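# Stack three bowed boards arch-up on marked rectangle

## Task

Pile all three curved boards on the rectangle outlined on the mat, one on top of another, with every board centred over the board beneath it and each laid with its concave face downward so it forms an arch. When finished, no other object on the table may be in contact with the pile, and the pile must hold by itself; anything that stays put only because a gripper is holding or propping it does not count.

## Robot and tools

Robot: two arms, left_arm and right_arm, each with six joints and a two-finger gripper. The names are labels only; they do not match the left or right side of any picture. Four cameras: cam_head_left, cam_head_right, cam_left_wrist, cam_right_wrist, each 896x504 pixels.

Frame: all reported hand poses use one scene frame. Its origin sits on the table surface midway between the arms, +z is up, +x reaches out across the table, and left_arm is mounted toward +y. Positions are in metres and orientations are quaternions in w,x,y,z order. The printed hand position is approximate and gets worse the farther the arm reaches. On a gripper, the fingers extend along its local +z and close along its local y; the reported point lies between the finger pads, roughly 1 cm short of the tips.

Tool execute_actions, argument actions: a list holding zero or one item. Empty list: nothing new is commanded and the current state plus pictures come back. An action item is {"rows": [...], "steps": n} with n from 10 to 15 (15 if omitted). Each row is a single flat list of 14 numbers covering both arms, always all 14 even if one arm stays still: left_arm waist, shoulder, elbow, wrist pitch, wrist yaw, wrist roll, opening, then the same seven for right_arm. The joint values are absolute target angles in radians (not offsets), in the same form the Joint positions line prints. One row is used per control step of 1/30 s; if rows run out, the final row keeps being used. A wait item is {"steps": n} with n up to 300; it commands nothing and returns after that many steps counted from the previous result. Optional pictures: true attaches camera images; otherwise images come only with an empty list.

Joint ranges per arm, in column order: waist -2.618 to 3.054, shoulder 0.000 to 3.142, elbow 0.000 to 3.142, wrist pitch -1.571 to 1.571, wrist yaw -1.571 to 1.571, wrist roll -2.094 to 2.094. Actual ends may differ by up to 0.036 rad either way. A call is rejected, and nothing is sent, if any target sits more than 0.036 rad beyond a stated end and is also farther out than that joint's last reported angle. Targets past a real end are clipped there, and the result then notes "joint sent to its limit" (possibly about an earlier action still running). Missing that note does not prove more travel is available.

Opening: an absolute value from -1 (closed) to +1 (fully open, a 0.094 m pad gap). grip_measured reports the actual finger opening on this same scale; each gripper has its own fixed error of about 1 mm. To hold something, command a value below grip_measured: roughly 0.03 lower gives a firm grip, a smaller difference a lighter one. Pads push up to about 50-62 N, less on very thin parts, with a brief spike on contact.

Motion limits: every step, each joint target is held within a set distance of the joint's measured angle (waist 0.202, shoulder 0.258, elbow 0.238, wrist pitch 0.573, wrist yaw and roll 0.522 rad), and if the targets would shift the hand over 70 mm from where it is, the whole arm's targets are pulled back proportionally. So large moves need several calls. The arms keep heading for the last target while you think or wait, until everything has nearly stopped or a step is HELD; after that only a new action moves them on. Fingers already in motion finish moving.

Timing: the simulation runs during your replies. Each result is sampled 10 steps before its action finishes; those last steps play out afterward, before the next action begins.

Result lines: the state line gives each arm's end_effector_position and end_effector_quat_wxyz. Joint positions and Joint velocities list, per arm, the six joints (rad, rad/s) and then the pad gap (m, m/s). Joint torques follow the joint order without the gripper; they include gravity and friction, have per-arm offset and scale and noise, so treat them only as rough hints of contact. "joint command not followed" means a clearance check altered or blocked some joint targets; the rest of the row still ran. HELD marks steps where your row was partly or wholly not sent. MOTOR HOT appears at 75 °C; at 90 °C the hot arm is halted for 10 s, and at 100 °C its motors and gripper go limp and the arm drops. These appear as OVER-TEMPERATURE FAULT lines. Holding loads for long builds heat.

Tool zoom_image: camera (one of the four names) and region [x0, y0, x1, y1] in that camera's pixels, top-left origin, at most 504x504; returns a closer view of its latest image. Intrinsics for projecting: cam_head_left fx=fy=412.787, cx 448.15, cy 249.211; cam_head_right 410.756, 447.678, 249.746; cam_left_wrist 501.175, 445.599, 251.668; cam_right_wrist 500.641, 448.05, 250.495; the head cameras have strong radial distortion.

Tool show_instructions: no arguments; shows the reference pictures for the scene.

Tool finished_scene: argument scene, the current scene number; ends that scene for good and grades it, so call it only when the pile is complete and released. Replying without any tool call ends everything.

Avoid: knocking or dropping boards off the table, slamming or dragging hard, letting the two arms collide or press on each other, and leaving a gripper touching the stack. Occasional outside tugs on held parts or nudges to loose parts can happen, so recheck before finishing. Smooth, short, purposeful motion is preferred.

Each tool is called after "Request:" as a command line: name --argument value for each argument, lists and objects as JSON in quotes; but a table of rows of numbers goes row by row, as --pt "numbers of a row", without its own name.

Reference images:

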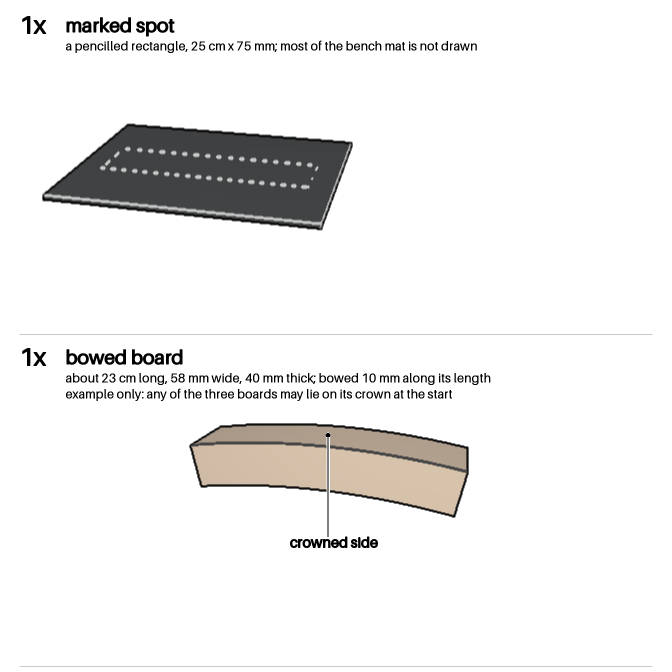

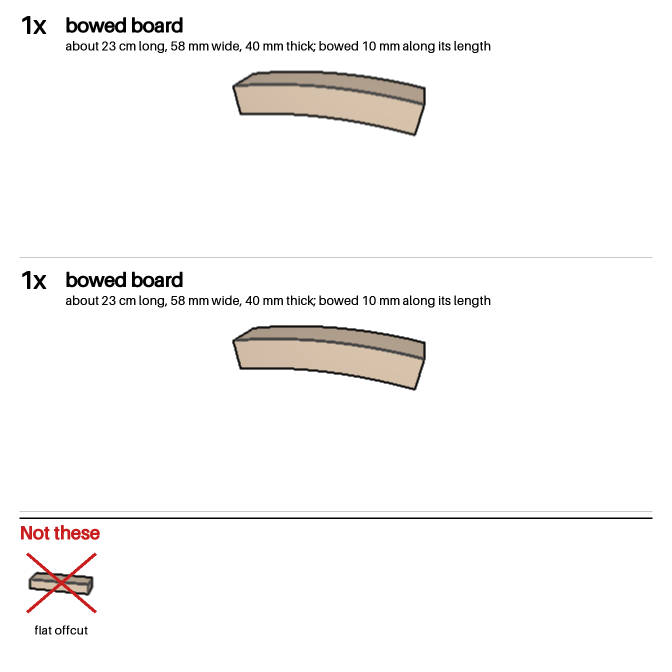

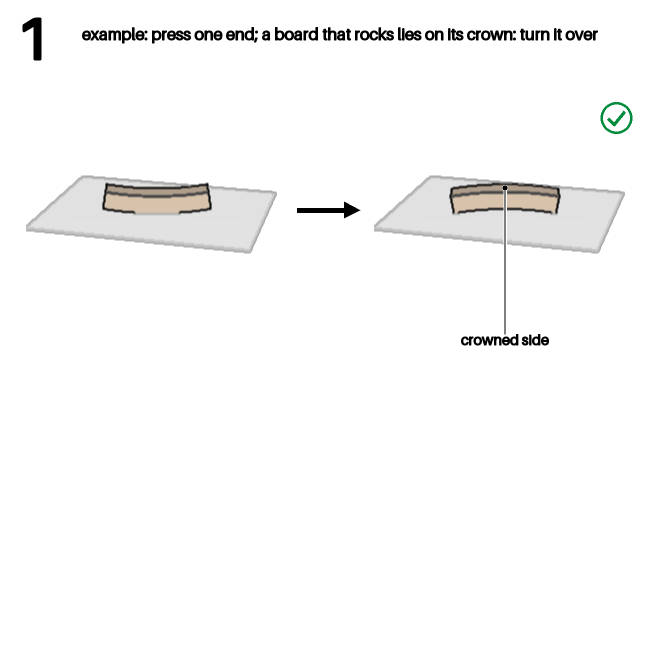

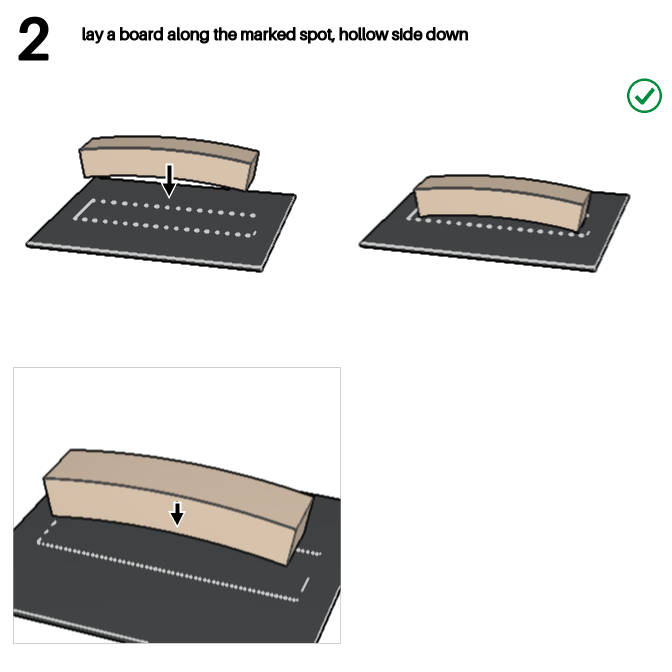

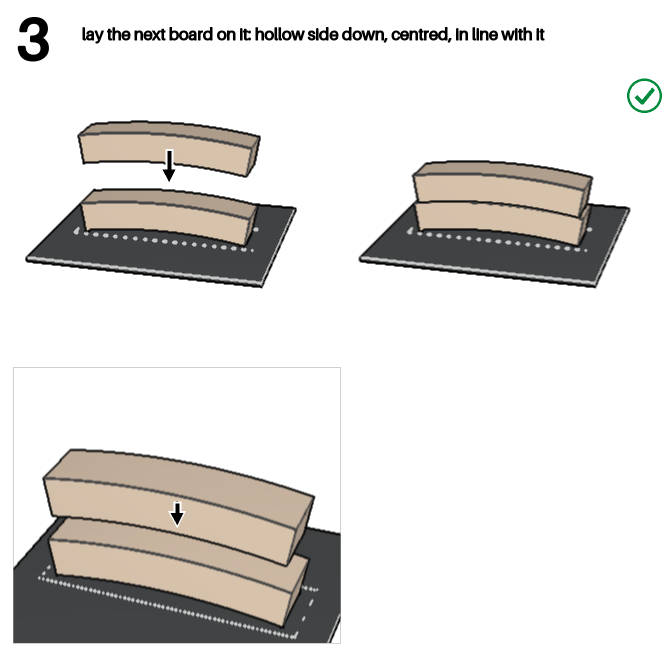

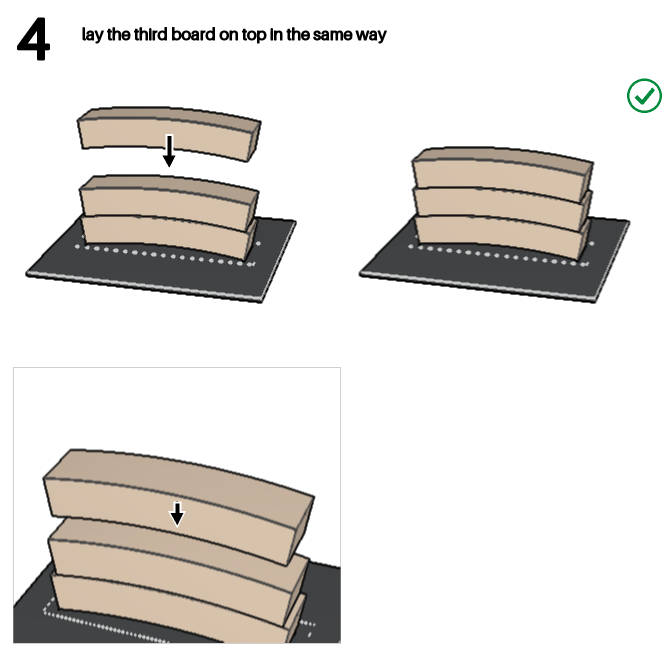

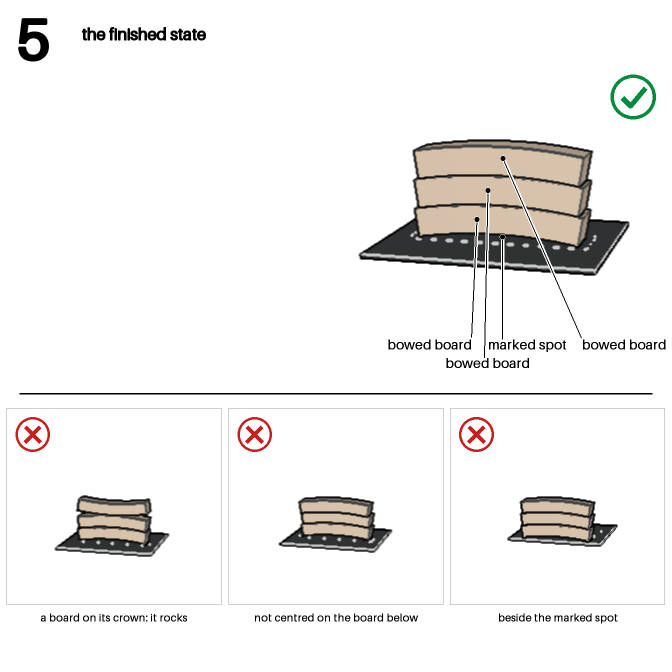

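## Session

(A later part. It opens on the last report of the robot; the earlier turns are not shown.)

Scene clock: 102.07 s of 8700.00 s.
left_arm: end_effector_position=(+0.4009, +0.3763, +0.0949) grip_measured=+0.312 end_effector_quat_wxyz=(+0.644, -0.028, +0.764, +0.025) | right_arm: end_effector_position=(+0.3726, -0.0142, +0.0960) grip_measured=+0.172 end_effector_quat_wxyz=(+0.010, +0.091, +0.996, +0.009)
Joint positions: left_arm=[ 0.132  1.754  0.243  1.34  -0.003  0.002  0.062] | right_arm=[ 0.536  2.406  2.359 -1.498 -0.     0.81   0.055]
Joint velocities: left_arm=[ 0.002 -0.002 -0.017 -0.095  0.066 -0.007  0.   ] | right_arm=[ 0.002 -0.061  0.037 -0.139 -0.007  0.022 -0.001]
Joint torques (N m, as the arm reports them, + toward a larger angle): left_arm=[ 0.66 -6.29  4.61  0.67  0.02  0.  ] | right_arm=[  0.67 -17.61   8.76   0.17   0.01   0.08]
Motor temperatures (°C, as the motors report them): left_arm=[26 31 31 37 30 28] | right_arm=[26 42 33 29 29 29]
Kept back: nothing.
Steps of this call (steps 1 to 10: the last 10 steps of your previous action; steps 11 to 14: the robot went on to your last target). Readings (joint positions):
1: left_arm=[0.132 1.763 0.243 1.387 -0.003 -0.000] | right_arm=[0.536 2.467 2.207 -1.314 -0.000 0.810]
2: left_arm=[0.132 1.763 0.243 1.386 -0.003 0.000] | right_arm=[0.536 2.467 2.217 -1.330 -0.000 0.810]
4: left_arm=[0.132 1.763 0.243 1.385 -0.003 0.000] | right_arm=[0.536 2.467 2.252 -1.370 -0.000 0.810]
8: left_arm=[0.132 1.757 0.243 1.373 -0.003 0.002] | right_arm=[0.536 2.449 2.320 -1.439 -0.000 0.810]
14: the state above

Request:
execute_actions --actions '[{"rows": [ [0.14,1.75,0.245,1.195,0,0,0.302, 0.546,2.384,2.388,-1.534,0,0.815,0.14], [0.14,1.75,0.245,1.190,0,0,0.302, 0.549,2.379,2.381,-1.532,0,0.804,0.14], [0.14,1.75,0.245,1.183,0,0,0.302, 0.555,2.372,2.371,-1.529,0,0.786,0.14], [0.14,1.75,0.245,1.176,0,0,0.302, 0.562,2.362,2.356,-1.525,0,0.762,0.14], [0.14,1.75,0.245,1.169,0,0,0.302, 0.571,2.349,2.338,-1.520,0,0.732,0.14], [0.14,1.75,0.245,1.162,0,0,0.302, 0.583,2.334,2.316,-1.513,0,0.695,0.14], [0.14,1.75,0.245,1.155,0,0,0.302, 0.595,2.316,2.290,-1.505,0,0.653,0.14], [0.14,1.75,0.245,1.148,0,0,0.302, 0.610,2.297,2.261,-1.497,0,0.605,0.14], [0.14,1.75,0.245,1.141,0,0,0.302, 0.626,2.275,2.229,-1.488,0,0.553,0.14], [0.14,1.75,0.245,1.134,0,0,0.302, 0.643,2.251,2.195,-1.478,0,0.496,0.14], [0.14,1.75,0.245,1.127,0,0,0.302, 0.662,2.226,2.159,-1.467,0,0.436,0.14], [0.14,1.75,0.245,1.120,0,0,0.302, 0.681,2.200,2.121,-1.456,0,0.373,0.14], [0.14,1.75,0.245,1.113,0,0,0.302, 0.701,2.173,2.081,-1.444,0,0.308,0.14], [0.14,1.75,0.245,1.106,0,0,0.302, 0.721,2.145,2.041,-1.432,0,0.241,0.14], [0.14,1.75,0.245,1.099,0,0,0.302, 0.742,2.118,2.000,-1.420,0,0.174,0.14] ], "steps": 15}]'

Request:
execute_actions --actions '[{"rows": [ [0.14,1.75,0.245,1.092,0,0,0.302, 0.762,2.090,1.959,-1.408,0,0.107,0.14], [0.14,1.75,0.245,1.085,0,0,0.302, 0.782,2.062,1.919,-1.396,0,0.040,0.14], [0.14,1.75,0.245,1.078,0,0,0.302, 0.802,2.035,1.879,-1.384,0,-0.025,0.14], [0.14,1.75,0.245,1.071,0,0,0.302, 0.821,2.009,1.841,-1.373,0,-0.088,0.14], [0.14,1.75,0.245,1.064,0,0,0.302, 0.840,1.984,1.805,-1.363,0,-0.148,0.14], [0.14,1.75,0.245,1.057,0,0,0.302, 0.857,1.960,1.771,-1.352,0,-0.205,0.14], [0.14,1.75,0.245,1.050,0,0,0.302, 0.873,1.938,1.739,-1.343,0,-0.257,0.14], [0.14,1.75,0.245,1.043,0,0,0.302, 0.888,1.919,1.710,-1.335,0,-0.305,0.14], [0.14,1.75,0.245,1.036,0,0,0.302, 0.900,1.901,1.684,-1.327,0,-0.347,0.14], [0.14,1.75,0.245,1.029,0,0,0.302, 0.912,1.886,1.662,-1.320,0,-0.384,0.14], [0.14,1.75,0.245,1.022,0,0,0.302, 0.921,1.873,1.644,-1.315,0,-0.414,0.14], [0.14,1.75,0.245,1.015,0,0,0.302, 0.927,1.863,1.629,-1.311,0,-0.438,0.14], [0.14,1.75,0.245,1.010,0,0,0.302, 0.931,1.856,1.619,-1.308,0,-0.456,0.14], [0.14,1.75,0.245,1.005,0,0,0.302, 0.933,1.851,1.612,-1.306,0,-0.467,0.14], [0.14,1.75,0.245,1.000,0,0,0.302, 0.934,1.850,1.610,-1.305,0,-0.470,0.14] ], "steps": 15}]'

Request:
execute_actions --actions '[{"steps": 22}]' --pictures true

Scene clock: 103.73 s of 8700.00 s.
left_arm: end_effector_position=(+0.3990, +0.3762, +0.0850) grip_measured=+0.314 end_effector_quat_wxyz=(+0.628, -0.028, +0.777, +0.024) | right_arm: end_effector_position=(+0.3665, -0.0160, +0.0968) grip_measured=+0.172 end_effector_quat_wxyz=(+0.001, +0.079, +0.997, +0.002)
Joint positions: left_arm=[ 0.132  1.754  0.243  1.299 -0.003  0.002  0.062] | right_arm=[ 0.54   2.403  2.358 -1.522 -0.     0.791  0.055]
Joint velocities: left_arm=[ 0.012 -0.022 -0.012 -0.3   -0.007 -0.066  0.001] | right_arm=[ 0.085 -0.071 -0.129  0.081 -0.022 -0.359  0.   ]
Joint torques (N m, as the arm reports them, + toward a larger angle): left_arm=[ 0.61 -6.26  4.48  0.96  0.01 -0.02] | right_arm=[  1.94 -20.64   5.32   0.22   0.    -0.12]
Motor temperatures (°C, as the motors report them): left_arm=[26 31 30 36 30 28] | right_arm=[26 43 33 29 29 29]
Steps of this call (steps 1 to 30: the robot went on to your last target; steps 31 to 45: nothing new was sent; steps 46 to 50: the first 5 steps of this action). Readings (joint positions):
46: left_arm=[0.132 1.754 0.243 1.321 -0.003 0.002] | right_arm=[0.536 2.404 2.360 -1.522 -0.000 0.810]
47: left_arm=[0.132 1.754 0.243 1.320 -0.003 0.002] | right_arm=[0.536 2.404 2.360 -1.522 -0.000 0.810]
49: left_arm=[0.132 1.754 0.243 1.308 -0.003 0.002] | right_arm=[0.538 2.404 2.360 -1.522 -0.000 0.802]
50: the state above

Scene clock: 104.23 s of 8700.00 s.
left_arm: end_effector_position=(+0.3913, +0.3756, +0.0572) grip_measured=+0.314 end_effector_quat_wxyz=(+0.582, -0.029, +0.812, +0.023) | right_arm: end_effector_position=(+0.2346, +0.0145, +0.1173) grip_measured=+0.172 end_effector_quat_wxyz=(-0.013, -0.381, +0.925, -0.007)
Joint positions: left_arm=[ 0.132  1.754  0.243  1.183 -0.003  0.002  0.062] | right_arm=[ 0.807  2.063  1.88  -1.416 -0.001  0.119  0.055]
Joint velocities: left_arm=[-0.022  0.022 -0.012 -0.212 -0.081 -0.007 -0.001] | right_arm=[ 0.559 -0.808 -1.096  0.198 -0.022 -1.751 -0.001]
Joint torques (N m, as the arm reports them, + toward a larger angle): left_arm=[ 0.65 -6.18  4.61  0.99  0.02 -0.04] | right_arm=[ -0.11 -15.77   5.81   0.3    0.    -0.02]
Motor temperatures (°C, as the motors report them): left_arm=[26 31 30 36 30 28] | right_arm=[26 43 33 29 29 29]
Steps of this call (steps 1 to 10: the last 10 steps of your previous action; steps 11 to 15: the first 5 steps of this action). Readings (joint positions):
11: left_arm=[0.132 1.754 0.243 1.211 -0.003 0.002] | right_arm=[0.717 2.180 2.035 -1.456 0.001 0.362]
12: left_arm=[0.132 1.754 0.243 1.204 -0.003 0.002] | right_arm=[0.741 2.150 1.996 -1.445 0.001 0.302]
14: left_arm=[0.132 1.754 0.243 1.190 -0.003 0.002] | right_arm=[0.786 2.091 1.918 -1.425 -0.000 0.180]
15: the state above

Scene clock: 104.97 s of 8700.00 s.
left_arm: end_effector_position=(+0.3849, +0.3751, +0.0404) grip_measured=+0.314 end_effector_quat_wxyz=(+0.552, -0.030, +0.833, +0.022) | right_arm: end_effector_position=(+0.1747, +0.0075, +0.1150) grip_measured=+0.172 end_effector_quat_wxyz=(-0.008, -0.673, +0.739, -0.003)
Joint positions: left_arm=[ 0.132  1.754  0.243  1.111 -0.003  0.003  0.062] | right_arm=[ 0.93   1.886  1.621 -1.323  0.    -0.454  0.055]
Joint velocities: left_arm=[-0.012  0.002 -0.002 -0.037 -0.007 -0.007  0.001] | right_arm=[ 0.017  0.002  0.002  0.007 -0.066 -0.037 -0.001]
Joint torques (N m, as the arm reports them, + toward a larger angle): left_arm=[ 0.5  -6.12  4.49  0.7   0.   -0.06] | right_arm=[  0.38 -14.56   5.5    0.42  -0.01  -0.1 ]
Motor temperatures (°C, as the motors report them): left_arm=[26 31 30 35 30 28] | right_arm=[26 43 33 29 29 29]
Kept back: nothing.
Steps of this call (steps 1 to 10: the last 10 steps of your previous action; steps 11 to 22: the robot went on to your last target). Readings (joint positions):
1: left_arm=[0.132 1.754 0.243 1.176 -0.003 0.002] | right_arm=[0.827 2.036 1.843 -1.407 -0.001 0.058]
2: left_arm=[0.132 1.754 0.243 1.170 -0.003 0.002] | right_arm=[0.845 2.011 1.808 -1.398 -0.001 -0.002]
4: left_arm=[0.132 1.754 0.243 1.156 -0.003 0.002] | right_arm=[0.876 1.966 1.744 -1.382 -0.002 -0.113]
8: left_arm=[0.132 1.754 0.243 1.129 -0.003 0.002] | right_arm=[0.919 1.905 1.653 -1.359 -0.002 -0.293]
22: the state above

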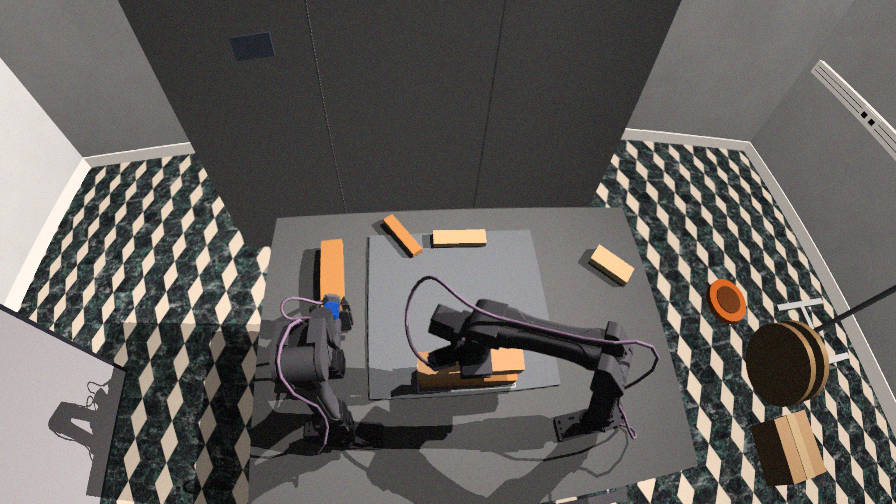

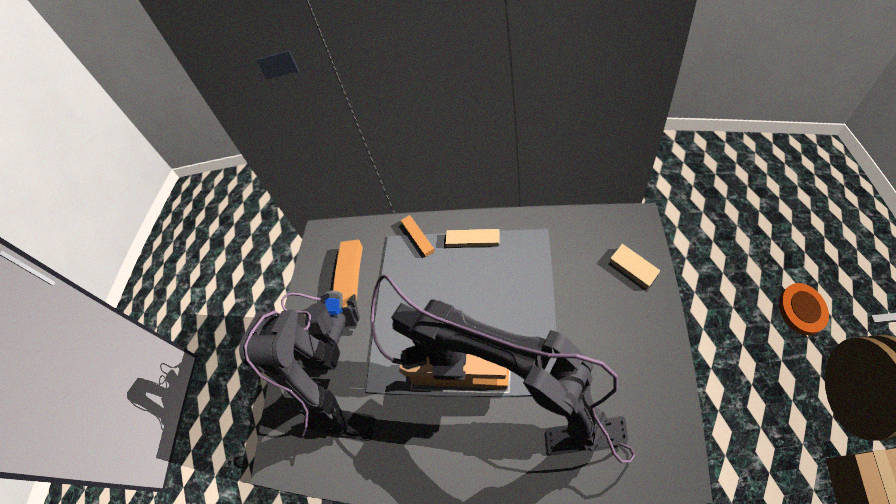

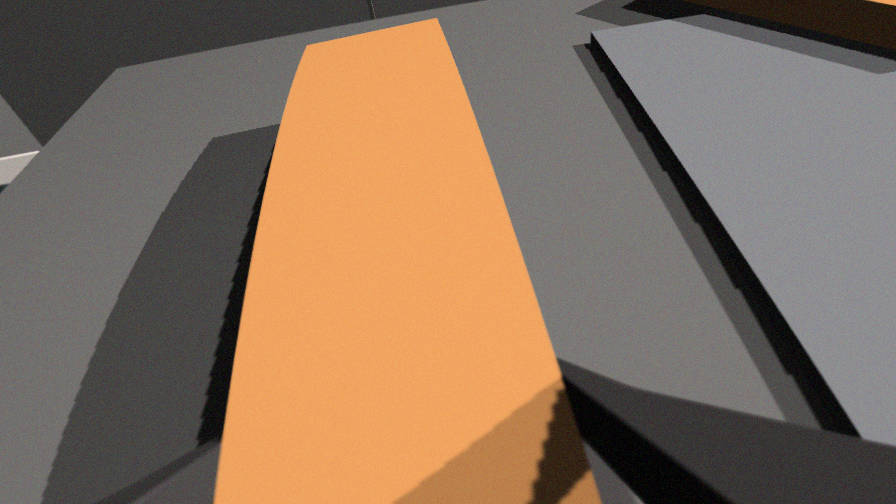

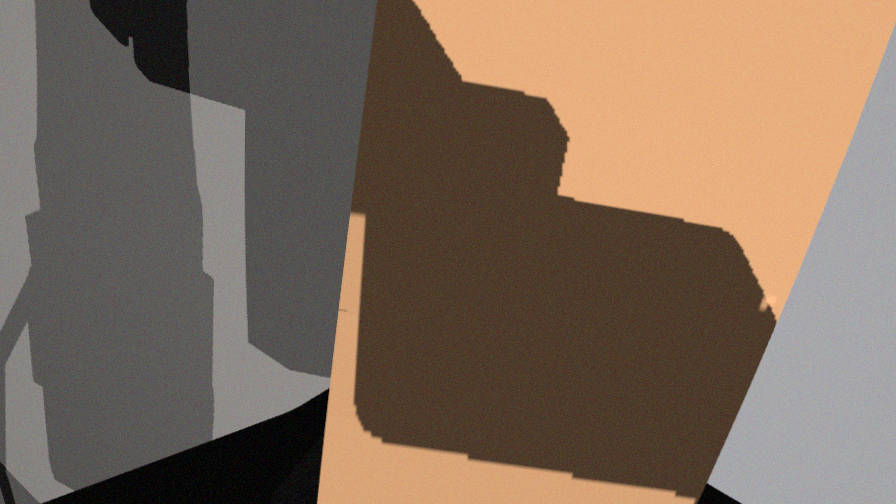

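Request:
execute_actions --actions '[{"rows": [ [0.14,1.75,0.245,1.08,0,0,0.31, 0.934,1.865,1.608,-1.303,0,-0.472,0.14], [0.14,1.75,0.245,1.12,0,0,0.40, 0.934,1.870,1.603,-1.297,0,-0.472,0.14], [0.14,1.75,0.245,1.13,0,0,0.70, 0.934,1.870,1.595,-1.287,0,-0.472,0.14], [0.14,1.75,0.245,1.13,0,0,1.0, 0.934,1.870,1.585,-1.275,0,-0.472,0.14], [0.14,1.745,0.245,1.13,0,0,1.0, 0.934,1.870,1.573,-1.261,0,-0.472,0.14], [0.14,1.735,0.245,1.13,0,0,1.0, 0.934,1.870,1.560,-1.246,0,-0.472,0.14], [0.14,1.718,0.245,1.13,0,0,1.0, 0.934,1.870,1.546,-1.230,0,-0.472,0.14], [0.14,1.695,0.245,1.13,0,0,1.0, 0.934,1.870,1.531,-1.213,0,-0.472,0.14], [0.14,1.667,0.247,1.13,0,0,1.0, 0.934,1.870,1.517,-1.197,0,-0.472,0.14], [0.14,1.635,0.252,1.125,0,0,1.0, 0.934,1.870,1.504,-1.182,0,-0.472,0.14], [0.14,1.600,0.262,1.113,0,0,1.0, 0.934,1.870,1.492,-1.169,0,-0.472,0.14], [0.14,1.565,0.278,1.093,0,0,1.0, 0.934,1.870,1.482,-1.158,0,-0.472,0.14], [0.14,1.532,0.300,1.065,0,0,1.0, 0.934,1.870,1.475,-1.150,0,-0.472,0.14], [0.14,1.503,0.328,1.030,0,0,1.0, 0.934,1.870,1.470,-1.144,0,-0.472,0.14], [0.14,1.480,0.362,0.987,0,0,1.0, 0.934,1.870,1.468,-1.142,0,-0.472,0.14] ], "steps": 15}]'

Request:
execute_actions --actions '[{"rows": [ [0.14,1.464,0.402,0.937,0,0,1, 0.934,1.870,1.468,-1.142,0,-0.472,0.14], [0.14,1.455,0.447,0.880,0,0,1, 0.934,1.870,1.468,-1.142,0,-0.472,0.14], [0.14,1.453,0.497,0.817,0,0,1, 0.934,1.870,1.468,-1.142,0,-0.472,0.14], [0.14,1.457,0.552,0.748,0,0,1, 0.934,1.870,1.468,-1.142,0,-0.472,0.14], [0.14,1.466,0.610,0.674,0,0,1, 0.934,1.870,1.468,-1.142,0,-0.472,0.14], [0.14,1.480,0.672,0.596,0,0,1, 0.934,1.870,1.468,-1.142,0,-0.472,0.14], [0.14,1.498,0.736,0.514,0,0,1, 0.934,1.870,1.468,-1.142,0,-0.472,0.14], [0.14,1.520,0.802,0.430,0,0,1, 0.934,1.870,1.468,-1.142,0,-0.472,0.14], [0.14,1.545,0.869,0.344,0,0,1, 0.934,1.870,1.468,-1.142,0,-0.472,0.14], [0.14,1.573,0.937,0.257,0,0,1, 0.934,1.870,1.468,-1.142,0,-0.472,0.14], [0.14,1.603,1.005,0.170,0,0,1, 0.934,1.870,1.468,-1.142,0,-0.472,0.14], [0.14,1.635,1.073,0.083,0,0,1, 0.934,1.870,1.468,-1.142,0,-0.472,0.14], [0.14,1.668,1.141,-0.004,0,0,1, 0.934,1.870,1.468,-1.142,0,-0.472,0.14], [0.14,1.702,1.209,-0.091,0,0,1, 0.934,1.870,1.468,-1.142,0,-0.472,0.14], [0.14,1.737,1.277,-0.178,0,0,1, 0.934,1.870,1.468,-1.142,0,-0.472,0.14] ], "steps": 15}]'

Request:
execute_actions --actions '[{"rows": [ [0.14,1.772,1.345,-0.265,0,0,1, 0.934,1.870,1.468,-1.142,0,-0.472,0.14], [0.14,1.807,1.413,-0.352,0,0,1, 0.934,1.870,1.468,-1.142,0,-0.472,0.14], [0.14,1.842,1.481,-0.439,0,0,1, 0.934,1.870,1.468,-1.142,0,-0.472,0.14], [0.14,1.877,1.548,-0.526,0,0,1, 0.934,1.870,1.468,-1.142,0,-0.472,0.14], [0.14,1.911,1.613,-0.612,0,0,1, 0.934,1.870,1.468,-1.142,0,-0.472,0.14], [0.14,1.944,1.676,-0.696,0,0,1, 0.934,1.870,1.468,-1.142,0,-0.472,0.14], [0.14,1.975,1.735,-0.777,0,0,1, 0.934,1.870,1.468,-1.142,0,-0.472,0.14], [0.14,2.003,1.789,-0.853,0,0,1, 0.934,1.870,1.468,-1.142,0,-0.472,0.14], [0.14,2.028,1.837,-0.923,0,0,1, 0.934,1.870,1.468,-1.142,0,-0.472,0.14], [0.14,2.049,1.878,-0.985,0,0,1, 0.934,1.870,1.468,-1.142,0,-0.472,0.14], [0.14,2.066,1.911,-1.038,0,0,1, 0.934,1.870,1.468,-1.142,0,-0.472,0.14], [0.14,2.079,1.936,-1.080,0,0,1, 0.934,1.870,1.468,-1.142,0,-0.472,0.14], [0.14,2.087,1.952,-1.110,0,0,1, 0.934,1.870,1.468,-1.142,0,-0.472,0.14], [0.14,2.091,1.960,-1.128,0,0,1, 0.934,1.870,1.468,-1.142,0,-0.472,0.14], [0.14,2.092,1.962,-1.135,0,0,1, 0.934,1.870,1.468,-1.142,0,-0.472,0.14] ], "steps": 15}]'

Request:
execute_actions --actions '[{"steps": 22}]' --pictures true

Scene clock: 110.40 s of 8700.00 s.
left_arm: end_effector_position=(+0.3853, +0.3752, +0.0414) grip_measured=+0.955 end_effector_quat_wxyz=(+0.554, -0.030, +0.832, +0.022) | right_arm: end_effector_position=(+0.1754, +0.0085, +0.1115) grip_measured=+0.172 end_effector_quat_wxyz=(-0.006, -0.676, +0.737, -0.002)
Joint positions: left_arm=[ 0.132  1.754  0.243  1.115 -0.003  0.003  0.092] | right_arm=[ 0.93   1.886  1.607 -1.304  0.001 -0.463  0.055]
Joint velocities: left_arm=[-0.002 -0.002 -0.007  0.022  0.007 -0.066  0.09 ] | right_arm=[ 0.007 -0.007 -0.256  0.271  0.007 -0.022  0.001]
Joint torques (N m, as the arm reports them, + toward a larger angle): left_arm=[ 0.61 -6.62  4.42  2.09  0.03 -0.02] | right_arm=[  0.31 -12.69   5.06   0.28   0.    -0.1 ]
Motor temperatures (°C, as the motors report them): left_arm=[26 31 30 34 30 28] | right_arm=[26 43 33 29 29 29]
Steps of this call (steps 1 to 30: the robot went on to your last target; steps 31 to 90: nothing new was sent; then 2.27 s passed at rest; steps 91 to 95: the first 5 steps of this action). Readings (joint positions):
91: left_arm=[0.132 1.754 0.243 1.114 -0.003 0.003] | right_arm=[0.930 1.886 1.621 -1.321 0.001 -0.462]
92: left_arm=[0.132 1.754 0.243 1.115 -0.003 0.003] | right_arm=[0.930 1.886 1.621 -1.321 0.001 -0.462]
94: left_arm=[0.132 1.754 0.243 1.115 -0.003 0.003] | right_arm=[0.930 1.886 1.614 -1.312 0.001 -0.463]
95: the state above

Scene clock: 110.90 s of 8700.00 s.
left_arm: end_effector_position=(+0.4404, +0.3791, +0.1824) grip_measured=+1.000 end_effector_quat_wxyz=(+0.668, -0.027, +0.743, +0.026) | right_arm: end_effector_position=(+0.1738, +0.0057, +0.0787) grip_measured=+0.172 end_effector_quat_wxyz=(-0.005, -0.677, +0.736, -0.002)
Joint positions: left_arm=[ 0.132  1.481  0.487  0.887 -0.003  0.003  0.094] | right_arm=[ 0.93   1.886  1.476 -1.173  0.001 -0.464  0.055]
Joint velocities: left_arm=[-0.002 -0.012  1.614 -1.473 -0.095  0.007  0.   ] | right_arm=[ 0.012 -0.017 -0.022  0.125  0.037 -0.022 -0.001]
Joint torques (N m, as the arm reports them, + toward a larger angle): left_arm=[ 0.7  -6.99  8.81  2.02  0.03  0.  ] | right_arm=[  0.32 -12.64   5.71   0.38  -0.02  -0.1 ]
Motor temperatures (°C, as the motors report them): left_arm=[26 31 30 34 30 28] | right_arm=[26 43 33 29 29 29]
Steps of this call (steps 1 to 10: the last 10 steps of your previous action; steps 11 to 15: the first 5 steps of this action). Readings (joint positions):
11: left_arm=[0.132 1.524 0.304 1.033 -0.003 0.003] | right_arm=[0.930 1.886 1.478 -1.192 0.001 -0.464]
12: left_arm=[0.132 1.504 0.341 1.004 -0.003 0.003] | right_arm=[0.930 1.886 1.476 -1.187 0.001 -0.464]
14: left_arm=[0.132 1.482 0.433 0.931 -0.003 0.003] | right_arm=[0.930 1.886 1.476 -1.177 0.001 -0.464]
15: the state above

Scene clock: 111.40 s of 8700.00 s.
left_arm: end_effector_position=(+0.5603, +0.3877, +0.1958) grip_measured=+1.000 end_effector_quat_wxyz=(+0.463, -0.031, +0.886, +0.019) | right_arm: end_effector_position=(+0.1755, +0.0085, +0.0787) grip_measured=+0.172 end_effector_quat_wxyz=(+0.001, -0.677, +0.736, -0.000)
Joint positions: left_arm=[ 0.132  1.854  1.477 -0.231 -0.003  0.003  0.094] | right_arm=[ 0.93   1.886  1.476 -1.16   0.001 -0.464  0.055]
Joint velocities: left_arm=[-0.012  1.067  1.888 -2.542 -0.081  0.022  0.   ] | right_arm=[ 0.007 -0.002  0.002  0.007  0.022  0.007 -0.   ]
Joint torques (N m, as the arm reports them, + toward a larger angle): left_arm=[  0.66 -11.58   9.48   1.84   0.    -0.04] | right_arm=[  0.37 -12.66   5.72   0.45  -0.01  -0.1 ]
Motor temperatures (°C, as the motors report them): left_arm=[26 31 30 34 30 28] | right_arm=[26 43 33 29 29 29]
Steps of this call (steps 1 to 10: the last 10 steps of your previous action; steps 11 to 15: the first 5 steps of this action). Readings (joint positions):
11: left_arm=[0.132 1.704 1.212 0.113 -0.003 0.003] | right_arm=[0.930 1.886 1.476 -1.160 0.001 -0.464]
12: left_arm=[0.132 1.741 1.279 0.029 -0.003 0.003] | right_arm=[0.930 1.886 1.476 -1.160 0.001 -0.464]
14: left_arm=[0.132 1.816 1.411 -0.144 -0.003 0.003] | right_arm=[0.930 1.886 1.476 -1.160 0.001 -0.464]
15: the state above

Scene clock: 112.13 s of 8700.00 s.
left_arm: end_effector_position=(+0.4863, +0.3824, +0.1254) grip_measured=+1.000 end_effector_quat_wxyz=(+0.140, -0.034, +0.990, +0.007) | right_arm: end_effector_position=(+0.1755, +0.0085, +0.0787) grip_measured=+0.172 end_effector_quat_wxyz=(+0.001, -0.677, +0.736, -0.000)
Joint positions: left_arm=[ 0.132  2.098  1.927 -1.118 -0.003  0.003  0.094] | right_arm=[ 0.93   1.886  1.476 -1.16   0.001 -0.464  0.055]
Joint velocities: left_arm=[-0.017 -0.022 -0.007 -0.007 -0.022  0.037  0.   ] | right_arm=[-0.007 -0.007 -0.007  0.051  0.037  0.051  0.   ]
Joint torques (N m, as the arm reports them, + toward a larger angle): left_arm=[  0.72 -12.51   9.76   0.6    0.04  -0.03] | right_arm=[  0.34 -12.6    5.74   0.48  -0.01  -0.09]
Motor temperatures (°C, as the motors report them): left_arm=[26 31 30 34 30 28] | right_arm=[26 43 33 29 29 29]
Kept back: nothing.
Steps of this call (steps 1 to 10: the last 10 steps of your previous action; steps 11 to 22: the robot went on to your last target). Readings (joint positions):
1: left_arm=[0.132 1.890 1.541 -0.318 -0.003 0.003] | right_arm=[0.930 1.886 1.476 -1.160 0.001 -0.464]
2: left_arm=[0.132 1.926 1.603 -0.403 -0.003 0.003] | right_arm=[0.930 1.886 1.476 -1.160 0.001 -0.464]
4: left_arm=[0.132 1.990 1.719 -0.567 -0.003 0.003] | right_arm=[0.930 1.886 1.476 -1.160 0.001 -0.464]
8: left_arm=[0.132 2.077 1.878 -0.844 -0.003 0.003] | right_arm=[0.930 1.886 1.476 -1.160 0.001 -0.464]
22: the state above

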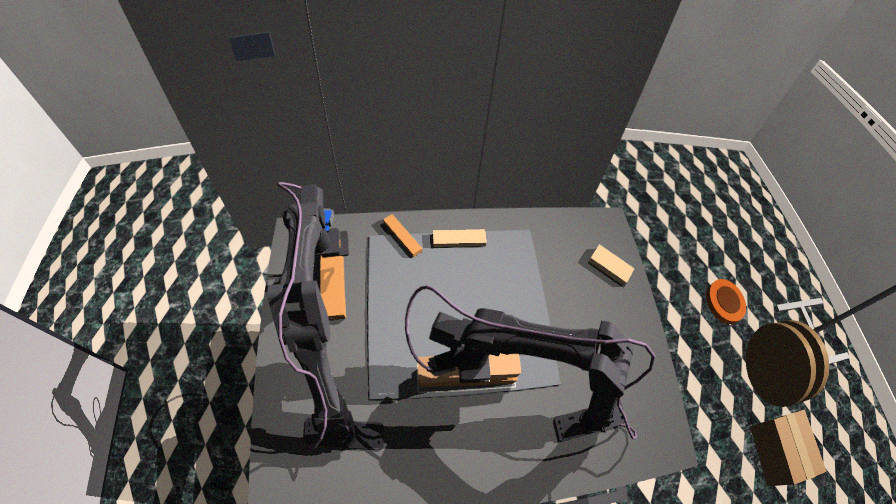

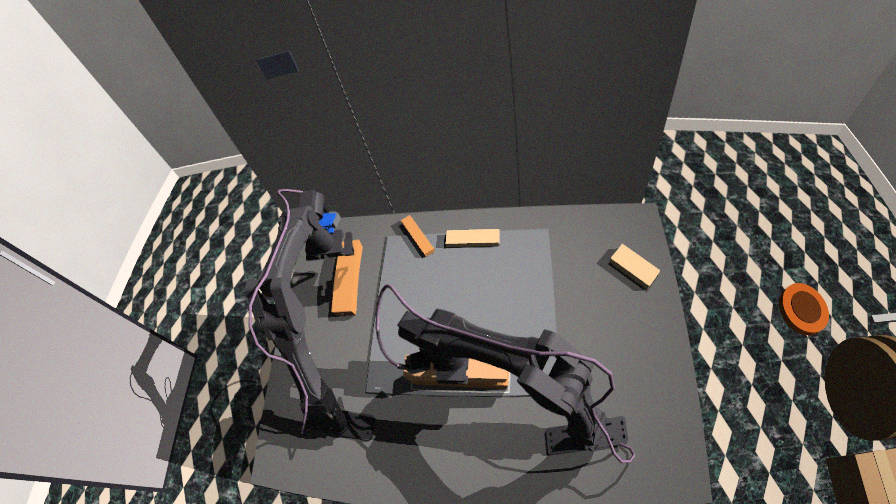

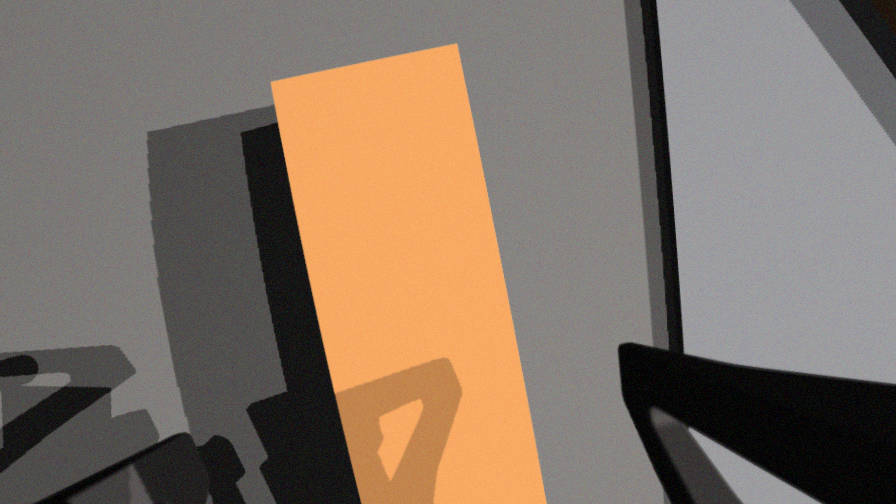

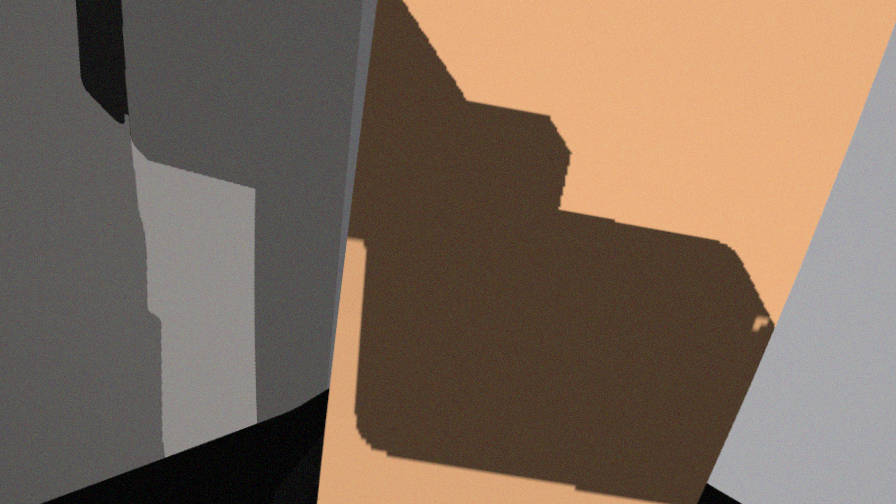

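Request:
zoom_image --camera "cam_head_left" --region '[395, 335, 545, 410]'

Request:
zoom_image --camera "cam_head_right" --region '[385, 335, 535, 410]'

Region (395, 335, 545, 410) of cam_head_left's 896x504 image, scaled by 3.360, with more detail than that image has.

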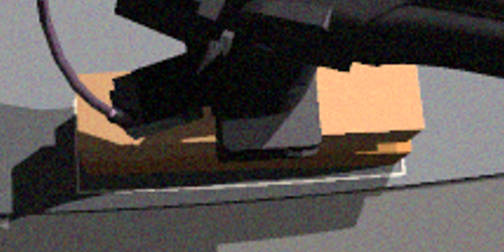

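Region (385, 335, 535, 410) of cam_head_right's 896x504 image, scaled by 3.360, with more detail than that image has.

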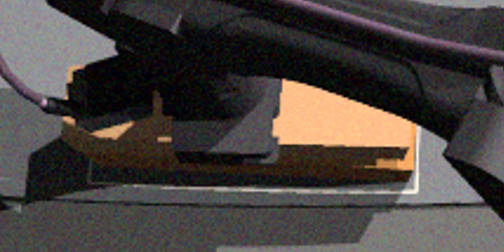

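Request:
zoom_image --camera "cam_head_right" --region '[480, 355, 530, 400]'

Request:
zoom_image --camera "cam_head_left" --region '[490, 345, 540, 395]'

Request:
zoom_image --camera "cam_head_left" --region '[405, 345, 455, 400]'

Request:
zoom_image --camera "cam_head_right" --region '[392, 345, 442, 400]'

Region (480, 355, 530, 400) of cam_head_right's 896x504 image, scaled by 10.080, with more detail than that image has; it fills the top 454 rows of this view, and the rest is white.

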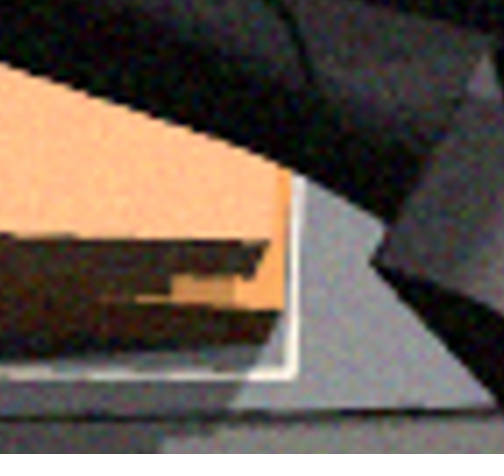

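Region (490, 345, 540, 395) of cam_head_left's 896x504 image, scaled by 10.080, with more detail than that image has.

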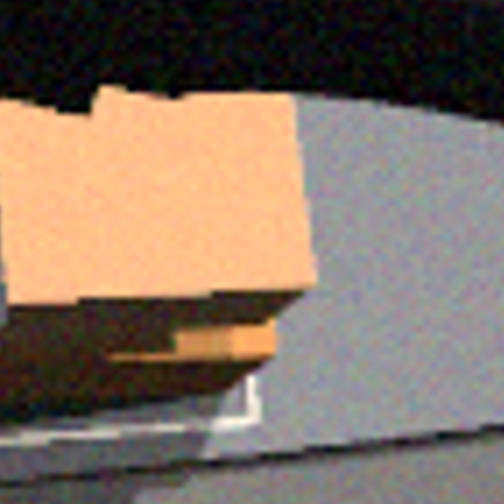

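Region (405, 345, 455, 400) of cam_head_left's 896x504 image, scaled by 9.164, with more detail than that image has; it fills the left 458 columns of this view, and the rest is white.

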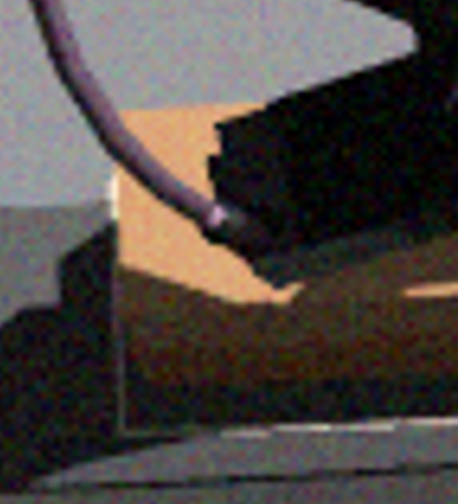

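Region (392, 345, 442, 400) of cam_head_right's 896x504 image, scaled by 9.164, with more detail than that image has; it fills the left 458 columns of this view, and the rest is white.

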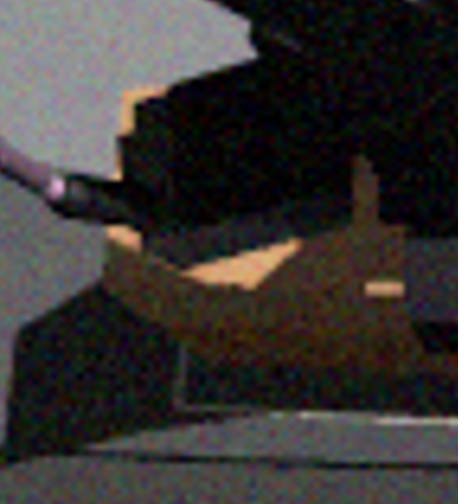

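Request:
execute_actions --actions '[{"rows": [ [0.14,2.094,1.963,-1.136,0,0,1, 0.934,1.870,1.465,-1.139,0,-0.470,0.14], [0.14,2.098,1.965,-1.139,0,0,1, 0.934,1.870,1.461,-1.136,0,-0.470,0.14], [0.14,2.106,1.969,-1.143,0,0,1, 0.934,1.870,1.457,-1.132,0,-0.470,0.14], [0.14,2.116,1.974,-1.149,0,0,1, 0.934,1.870,1.453,-1.128,0,-0.470,0.14], [0.14,2.129,1.980,-1.157,0,0,1, 0.934,1.870,1.449,-1.125,0,-0.470,0.14], [0.14,2.144,1.987,-1.166,0,0,1, 0.934,1.870,1.445,-1.121,0,-0.470,0.14], [0.14,2.161,1.996,-1.176,0,0,1, 0.934,1.870,1.441,-1.118,0,-0.470,0.14], [0.14,2.179,2.004,-1.187,0,0,1, 0.934,1.870,1.437,-1.115,0,-0.470,0.14], [0.14,2.199,2.014,-1.198,0,0,1, 0.934,1.870,1.434,-1.112,0,-0.470,0.14], [0.14,2.219,2.024,-1.210,0,0,1, 0.934,1.870,1.432,-1.110,0,-0.470,0.14], [0.14,2.238,2.033,-1.222,0,0,1, 0.934,1.870,1.431,-1.110,0,-0.470,0.14], [0.14,2.258,2.043,-1.233,0,0,1, 0.934,1.870,1.431,-1.110,0,-0.470,0.14], [0.14,2.276,2.051,-1.244,0,0,1, 0.934,1.870,1.431,-1.110,0,-0.470,0.14], [0.14,2.293,2.060,-1.254,0,0,1, 0.934,1.870,1.431,-1.110,0,-0.470,0.14], [0.14,2.308,2.067,-1.263,0,0,1, 0.934,1.870,1.431,-1.110,0,-0.470,0.14] ], "steps": 15}]'

Request:
execute_actions --actions '[{"rows": [ [0.14,2.321,2.073,-1.271,0,0,1, 0.934,1.870,1.431,-1.110,0,-0.470,0.14], [0.14,2.331,2.078,-1.277,0,0,1, 0.934,1.870,1.431,-1.110,0,-0.470,0.14], [0.14,2.339,2.082,-1.281,0,0,1, 0.934,1.870,1.431,-1.110,0,-0.470,0.14], [0.14,2.343,2.084,-1.284,0,0,1, 0.934,1.870,1.431,-1.110,0,-0.470,0.14], [0.14,2.345,2.085,-1.285,0,0,1, 0.934,1.870,1.431,-1.110,0,-0.470,0.14] ], "steps": 12}]'

Request:
execute_actions --actions '[{"steps": 14}]' --pictures true

Scene clock: 117.57 s of 8700.00 s.
left_arm: end_effector_position=(+0.4848, +0.3823, +0.1235) grip_measured=+1.000 end_effector_quat_wxyz=(+0.132, -0.034, +0.991, +0.006) | right_arm: end_effector_position=(+0.1761, +0.0094, +0.0780) grip_measured=+0.172 end_effector_quat_wxyz=(+0.003, -0.677, +0.736, +0.000)
Joint positions: left_arm=[ 0.132  2.108  1.939 -1.136 -0.003  0.003  0.094] | right_arm=[ 0.93   1.886  1.473 -1.152  0.001 -0.464  0.055]
Joint velocities: left_arm=[-0.002  0.183  0.193 -0.066 -0.037  0.022  0.   ] | right_arm=[-0.002 -0.012 -0.105  0.168  0.051 -0.11   0.   ]
Joint torques (N m, as the arm reports them, + toward a larger angle): left_arm=[  0.62 -11.24   9.38   0.61   0.02  -0.01] | right_arm=[  0.29 -12.64   4.81   0.35   0.    -0.07]
Motor temperatures (°C, as the motors report them): left_arm=[26 33 31 33 30 28] | right_arm=[26 42 33 29 29 29]
Steps of this call (steps 1 to 30: the robot went on to your last target; steps 31 to 90: nothing new was sent; then 2.27 s passed at rest; steps 91 to 95: the first 5 steps of this action). Readings (joint positions):
91: left_arm=[0.132 2.098 1.927 -1.126 -0.003 0.003] | right_arm=[0.930 1.886 1.476 -1.159 0.001 -0.464]
92: left_arm=[0.132 2.098 1.927 -1.127 -0.003 0.003] | right_arm=[0.930 1.886 1.476 -1.159 0.001 -0.464]
94: left_arm=[0.132 2.102 1.933 -1.132 -0.003 0.003] | right_arm=[0.930 1.886 1.476 -1.156 0.001 -0.464]
95: the state above

Scene clock: 117.97 s of 8700.00 s.
left_arm: end_effector_position=(+0.4788, +0.3819, +0.0516) grip_measured=+1.000 end_effector_quat_wxyz=(+0.029, -0.035, +0.999, +0.003) | right_arm: end_effector_position=(+0.1737, +0.0055, +0.0698) grip_measured=+0.172 end_effector_quat_wxyz=(-0.002, -0.677, +0.736, -0.001)
Joint positions: left_arm=[ 0.132  2.321  2.032 -1.225 -0.003  0.003  0.094] | right_arm=[ 0.93   1.886  1.44  -1.131  0.001 -0.464  0.055]
Joint velocities: left_arm=[-0.012  0.491  0.1   -0.271 -0.007 -0.066  0.   ] | right_arm=[-0.002  0.022 -0.012  0.022 -0.037  0.007  0.   ]
Joint torques (N m, as the arm reports them, + toward a larger angle): left_arm=[  0.54 -15.17   9.8    0.1    0.    -0.04] | right_arm=[  0.3  -12.56   5.6    0.43  -0.01  -0.07]
Motor temperatures (°C, as the motors report them): left_arm=[26 33 31 33 30 28] | right_arm=[26 42 33 29 29 29]
Steps of this call (steps 1 to 10: the last 10 steps of your previous action; steps 11 to 12: the first 2 steps of this action). Readings (joint positions):
11: left_arm=[0.132 2.302 2.028 -1.216 -0.003 0.003] | right_arm=[0.930 1.886 1.440 -1.132 0.001 -0.464]
12: the state above

Scene clock: 118.43 s of 8700.00 s.
left_arm: end_effector_position=(+0.4693, +0.3812, +0.0362) grip_measured=+1.000 end_effector_quat_wxyz=(-0.008, -0.034, +0.999, +0.001) | right_arm: end_effector_position=(+0.1741, +0.0062, +0.0698) grip_measured=+0.172 end_effector_quat_wxyz=(-0.001, -0.677, +0.736, -0.001)
Joint positions: left_arm=[ 0.132  2.367  2.053 -1.271 -0.003  0.003  0.094] | right_arm=[ 0.93   1.886  1.44  -1.127  0.001 -0.464  0.055]
Joint velocities: left_arm=[ 0.002  0.002  0.002 -0.007  0.007 -0.007  0.   ] | right_arm=[-0.027 -0.007 -0.007 -0.022 -0.037  0.037  0.   ]
Joint torques (N m, as the arm reports them, + toward a larger angle): left_arm=[  0.48 -15.6    9.33  -0.06   0.02  -0.01] | right_arm=[  0.32 -12.58   5.6    0.46  -0.01  -0.08]
Motor temperatures (°C, as the motors report them): left_arm=[26 33 31 33 30 28] | right_arm=[26 42 33 29 29 29]
Kept back: nothing.
Steps of this call (steps 1 to 10: the last 10 steps of your previous action; steps 11 to 14: the robot went on to your last target). Readings (joint positions):
1: left_arm=[0.132 2.336 2.036 -1.234 -0.003 0.003] | right_arm=[0.930 1.886 1.440 -1.130 0.001 -0.464]
2: left_arm=[0.132 2.349 2.038 -1.242 -0.003 0.003] | right_arm=[0.930 1.886 1.440 -1.129 0.001 -0.464]
4: left_arm=[0.132 2.364 2.040 -1.254 -0.003 0.003] | right_arm=[0.930 1.886 1.440 -1.128 0.001 -0.464]
8: left_arm=[0.132 2.367 2.047 -1.270 -0.003 0.003] | right_arm=[0.930 1.886 1.440 -1.127 0.001 -0.464]
14: the state above

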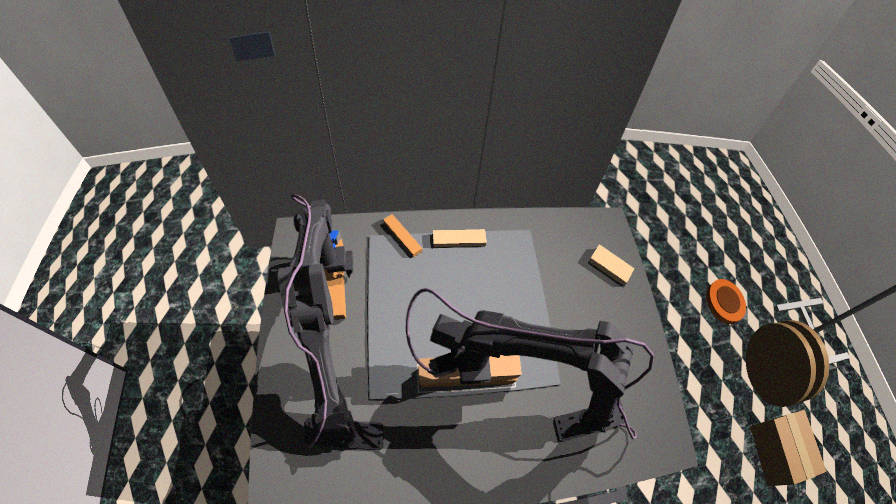

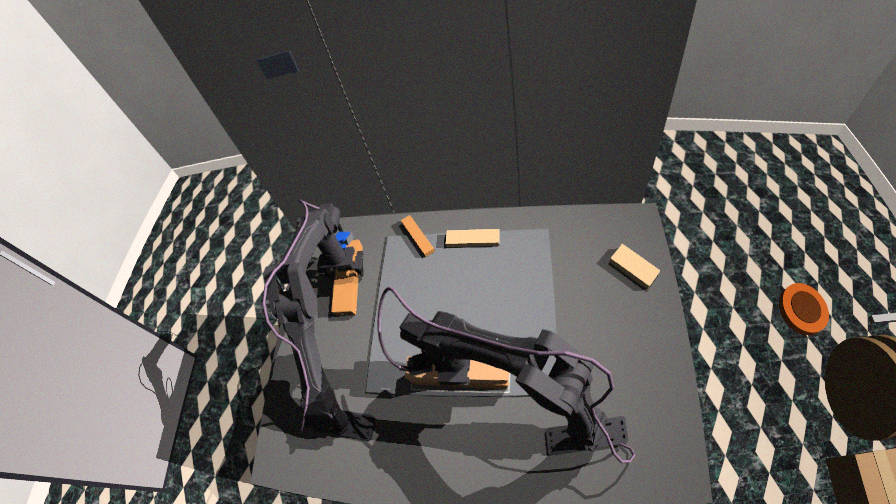

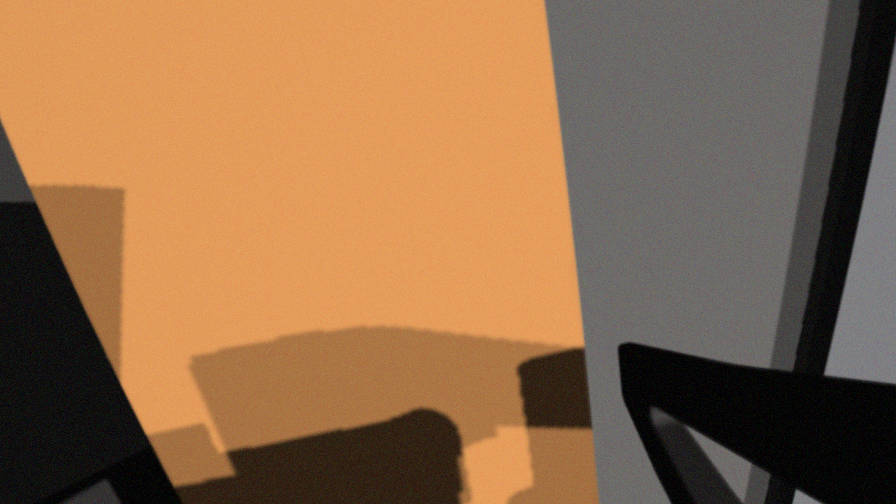

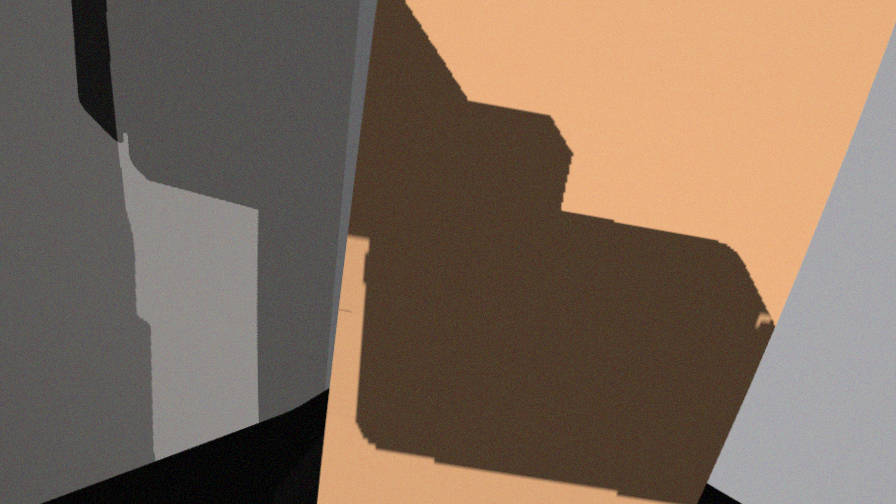

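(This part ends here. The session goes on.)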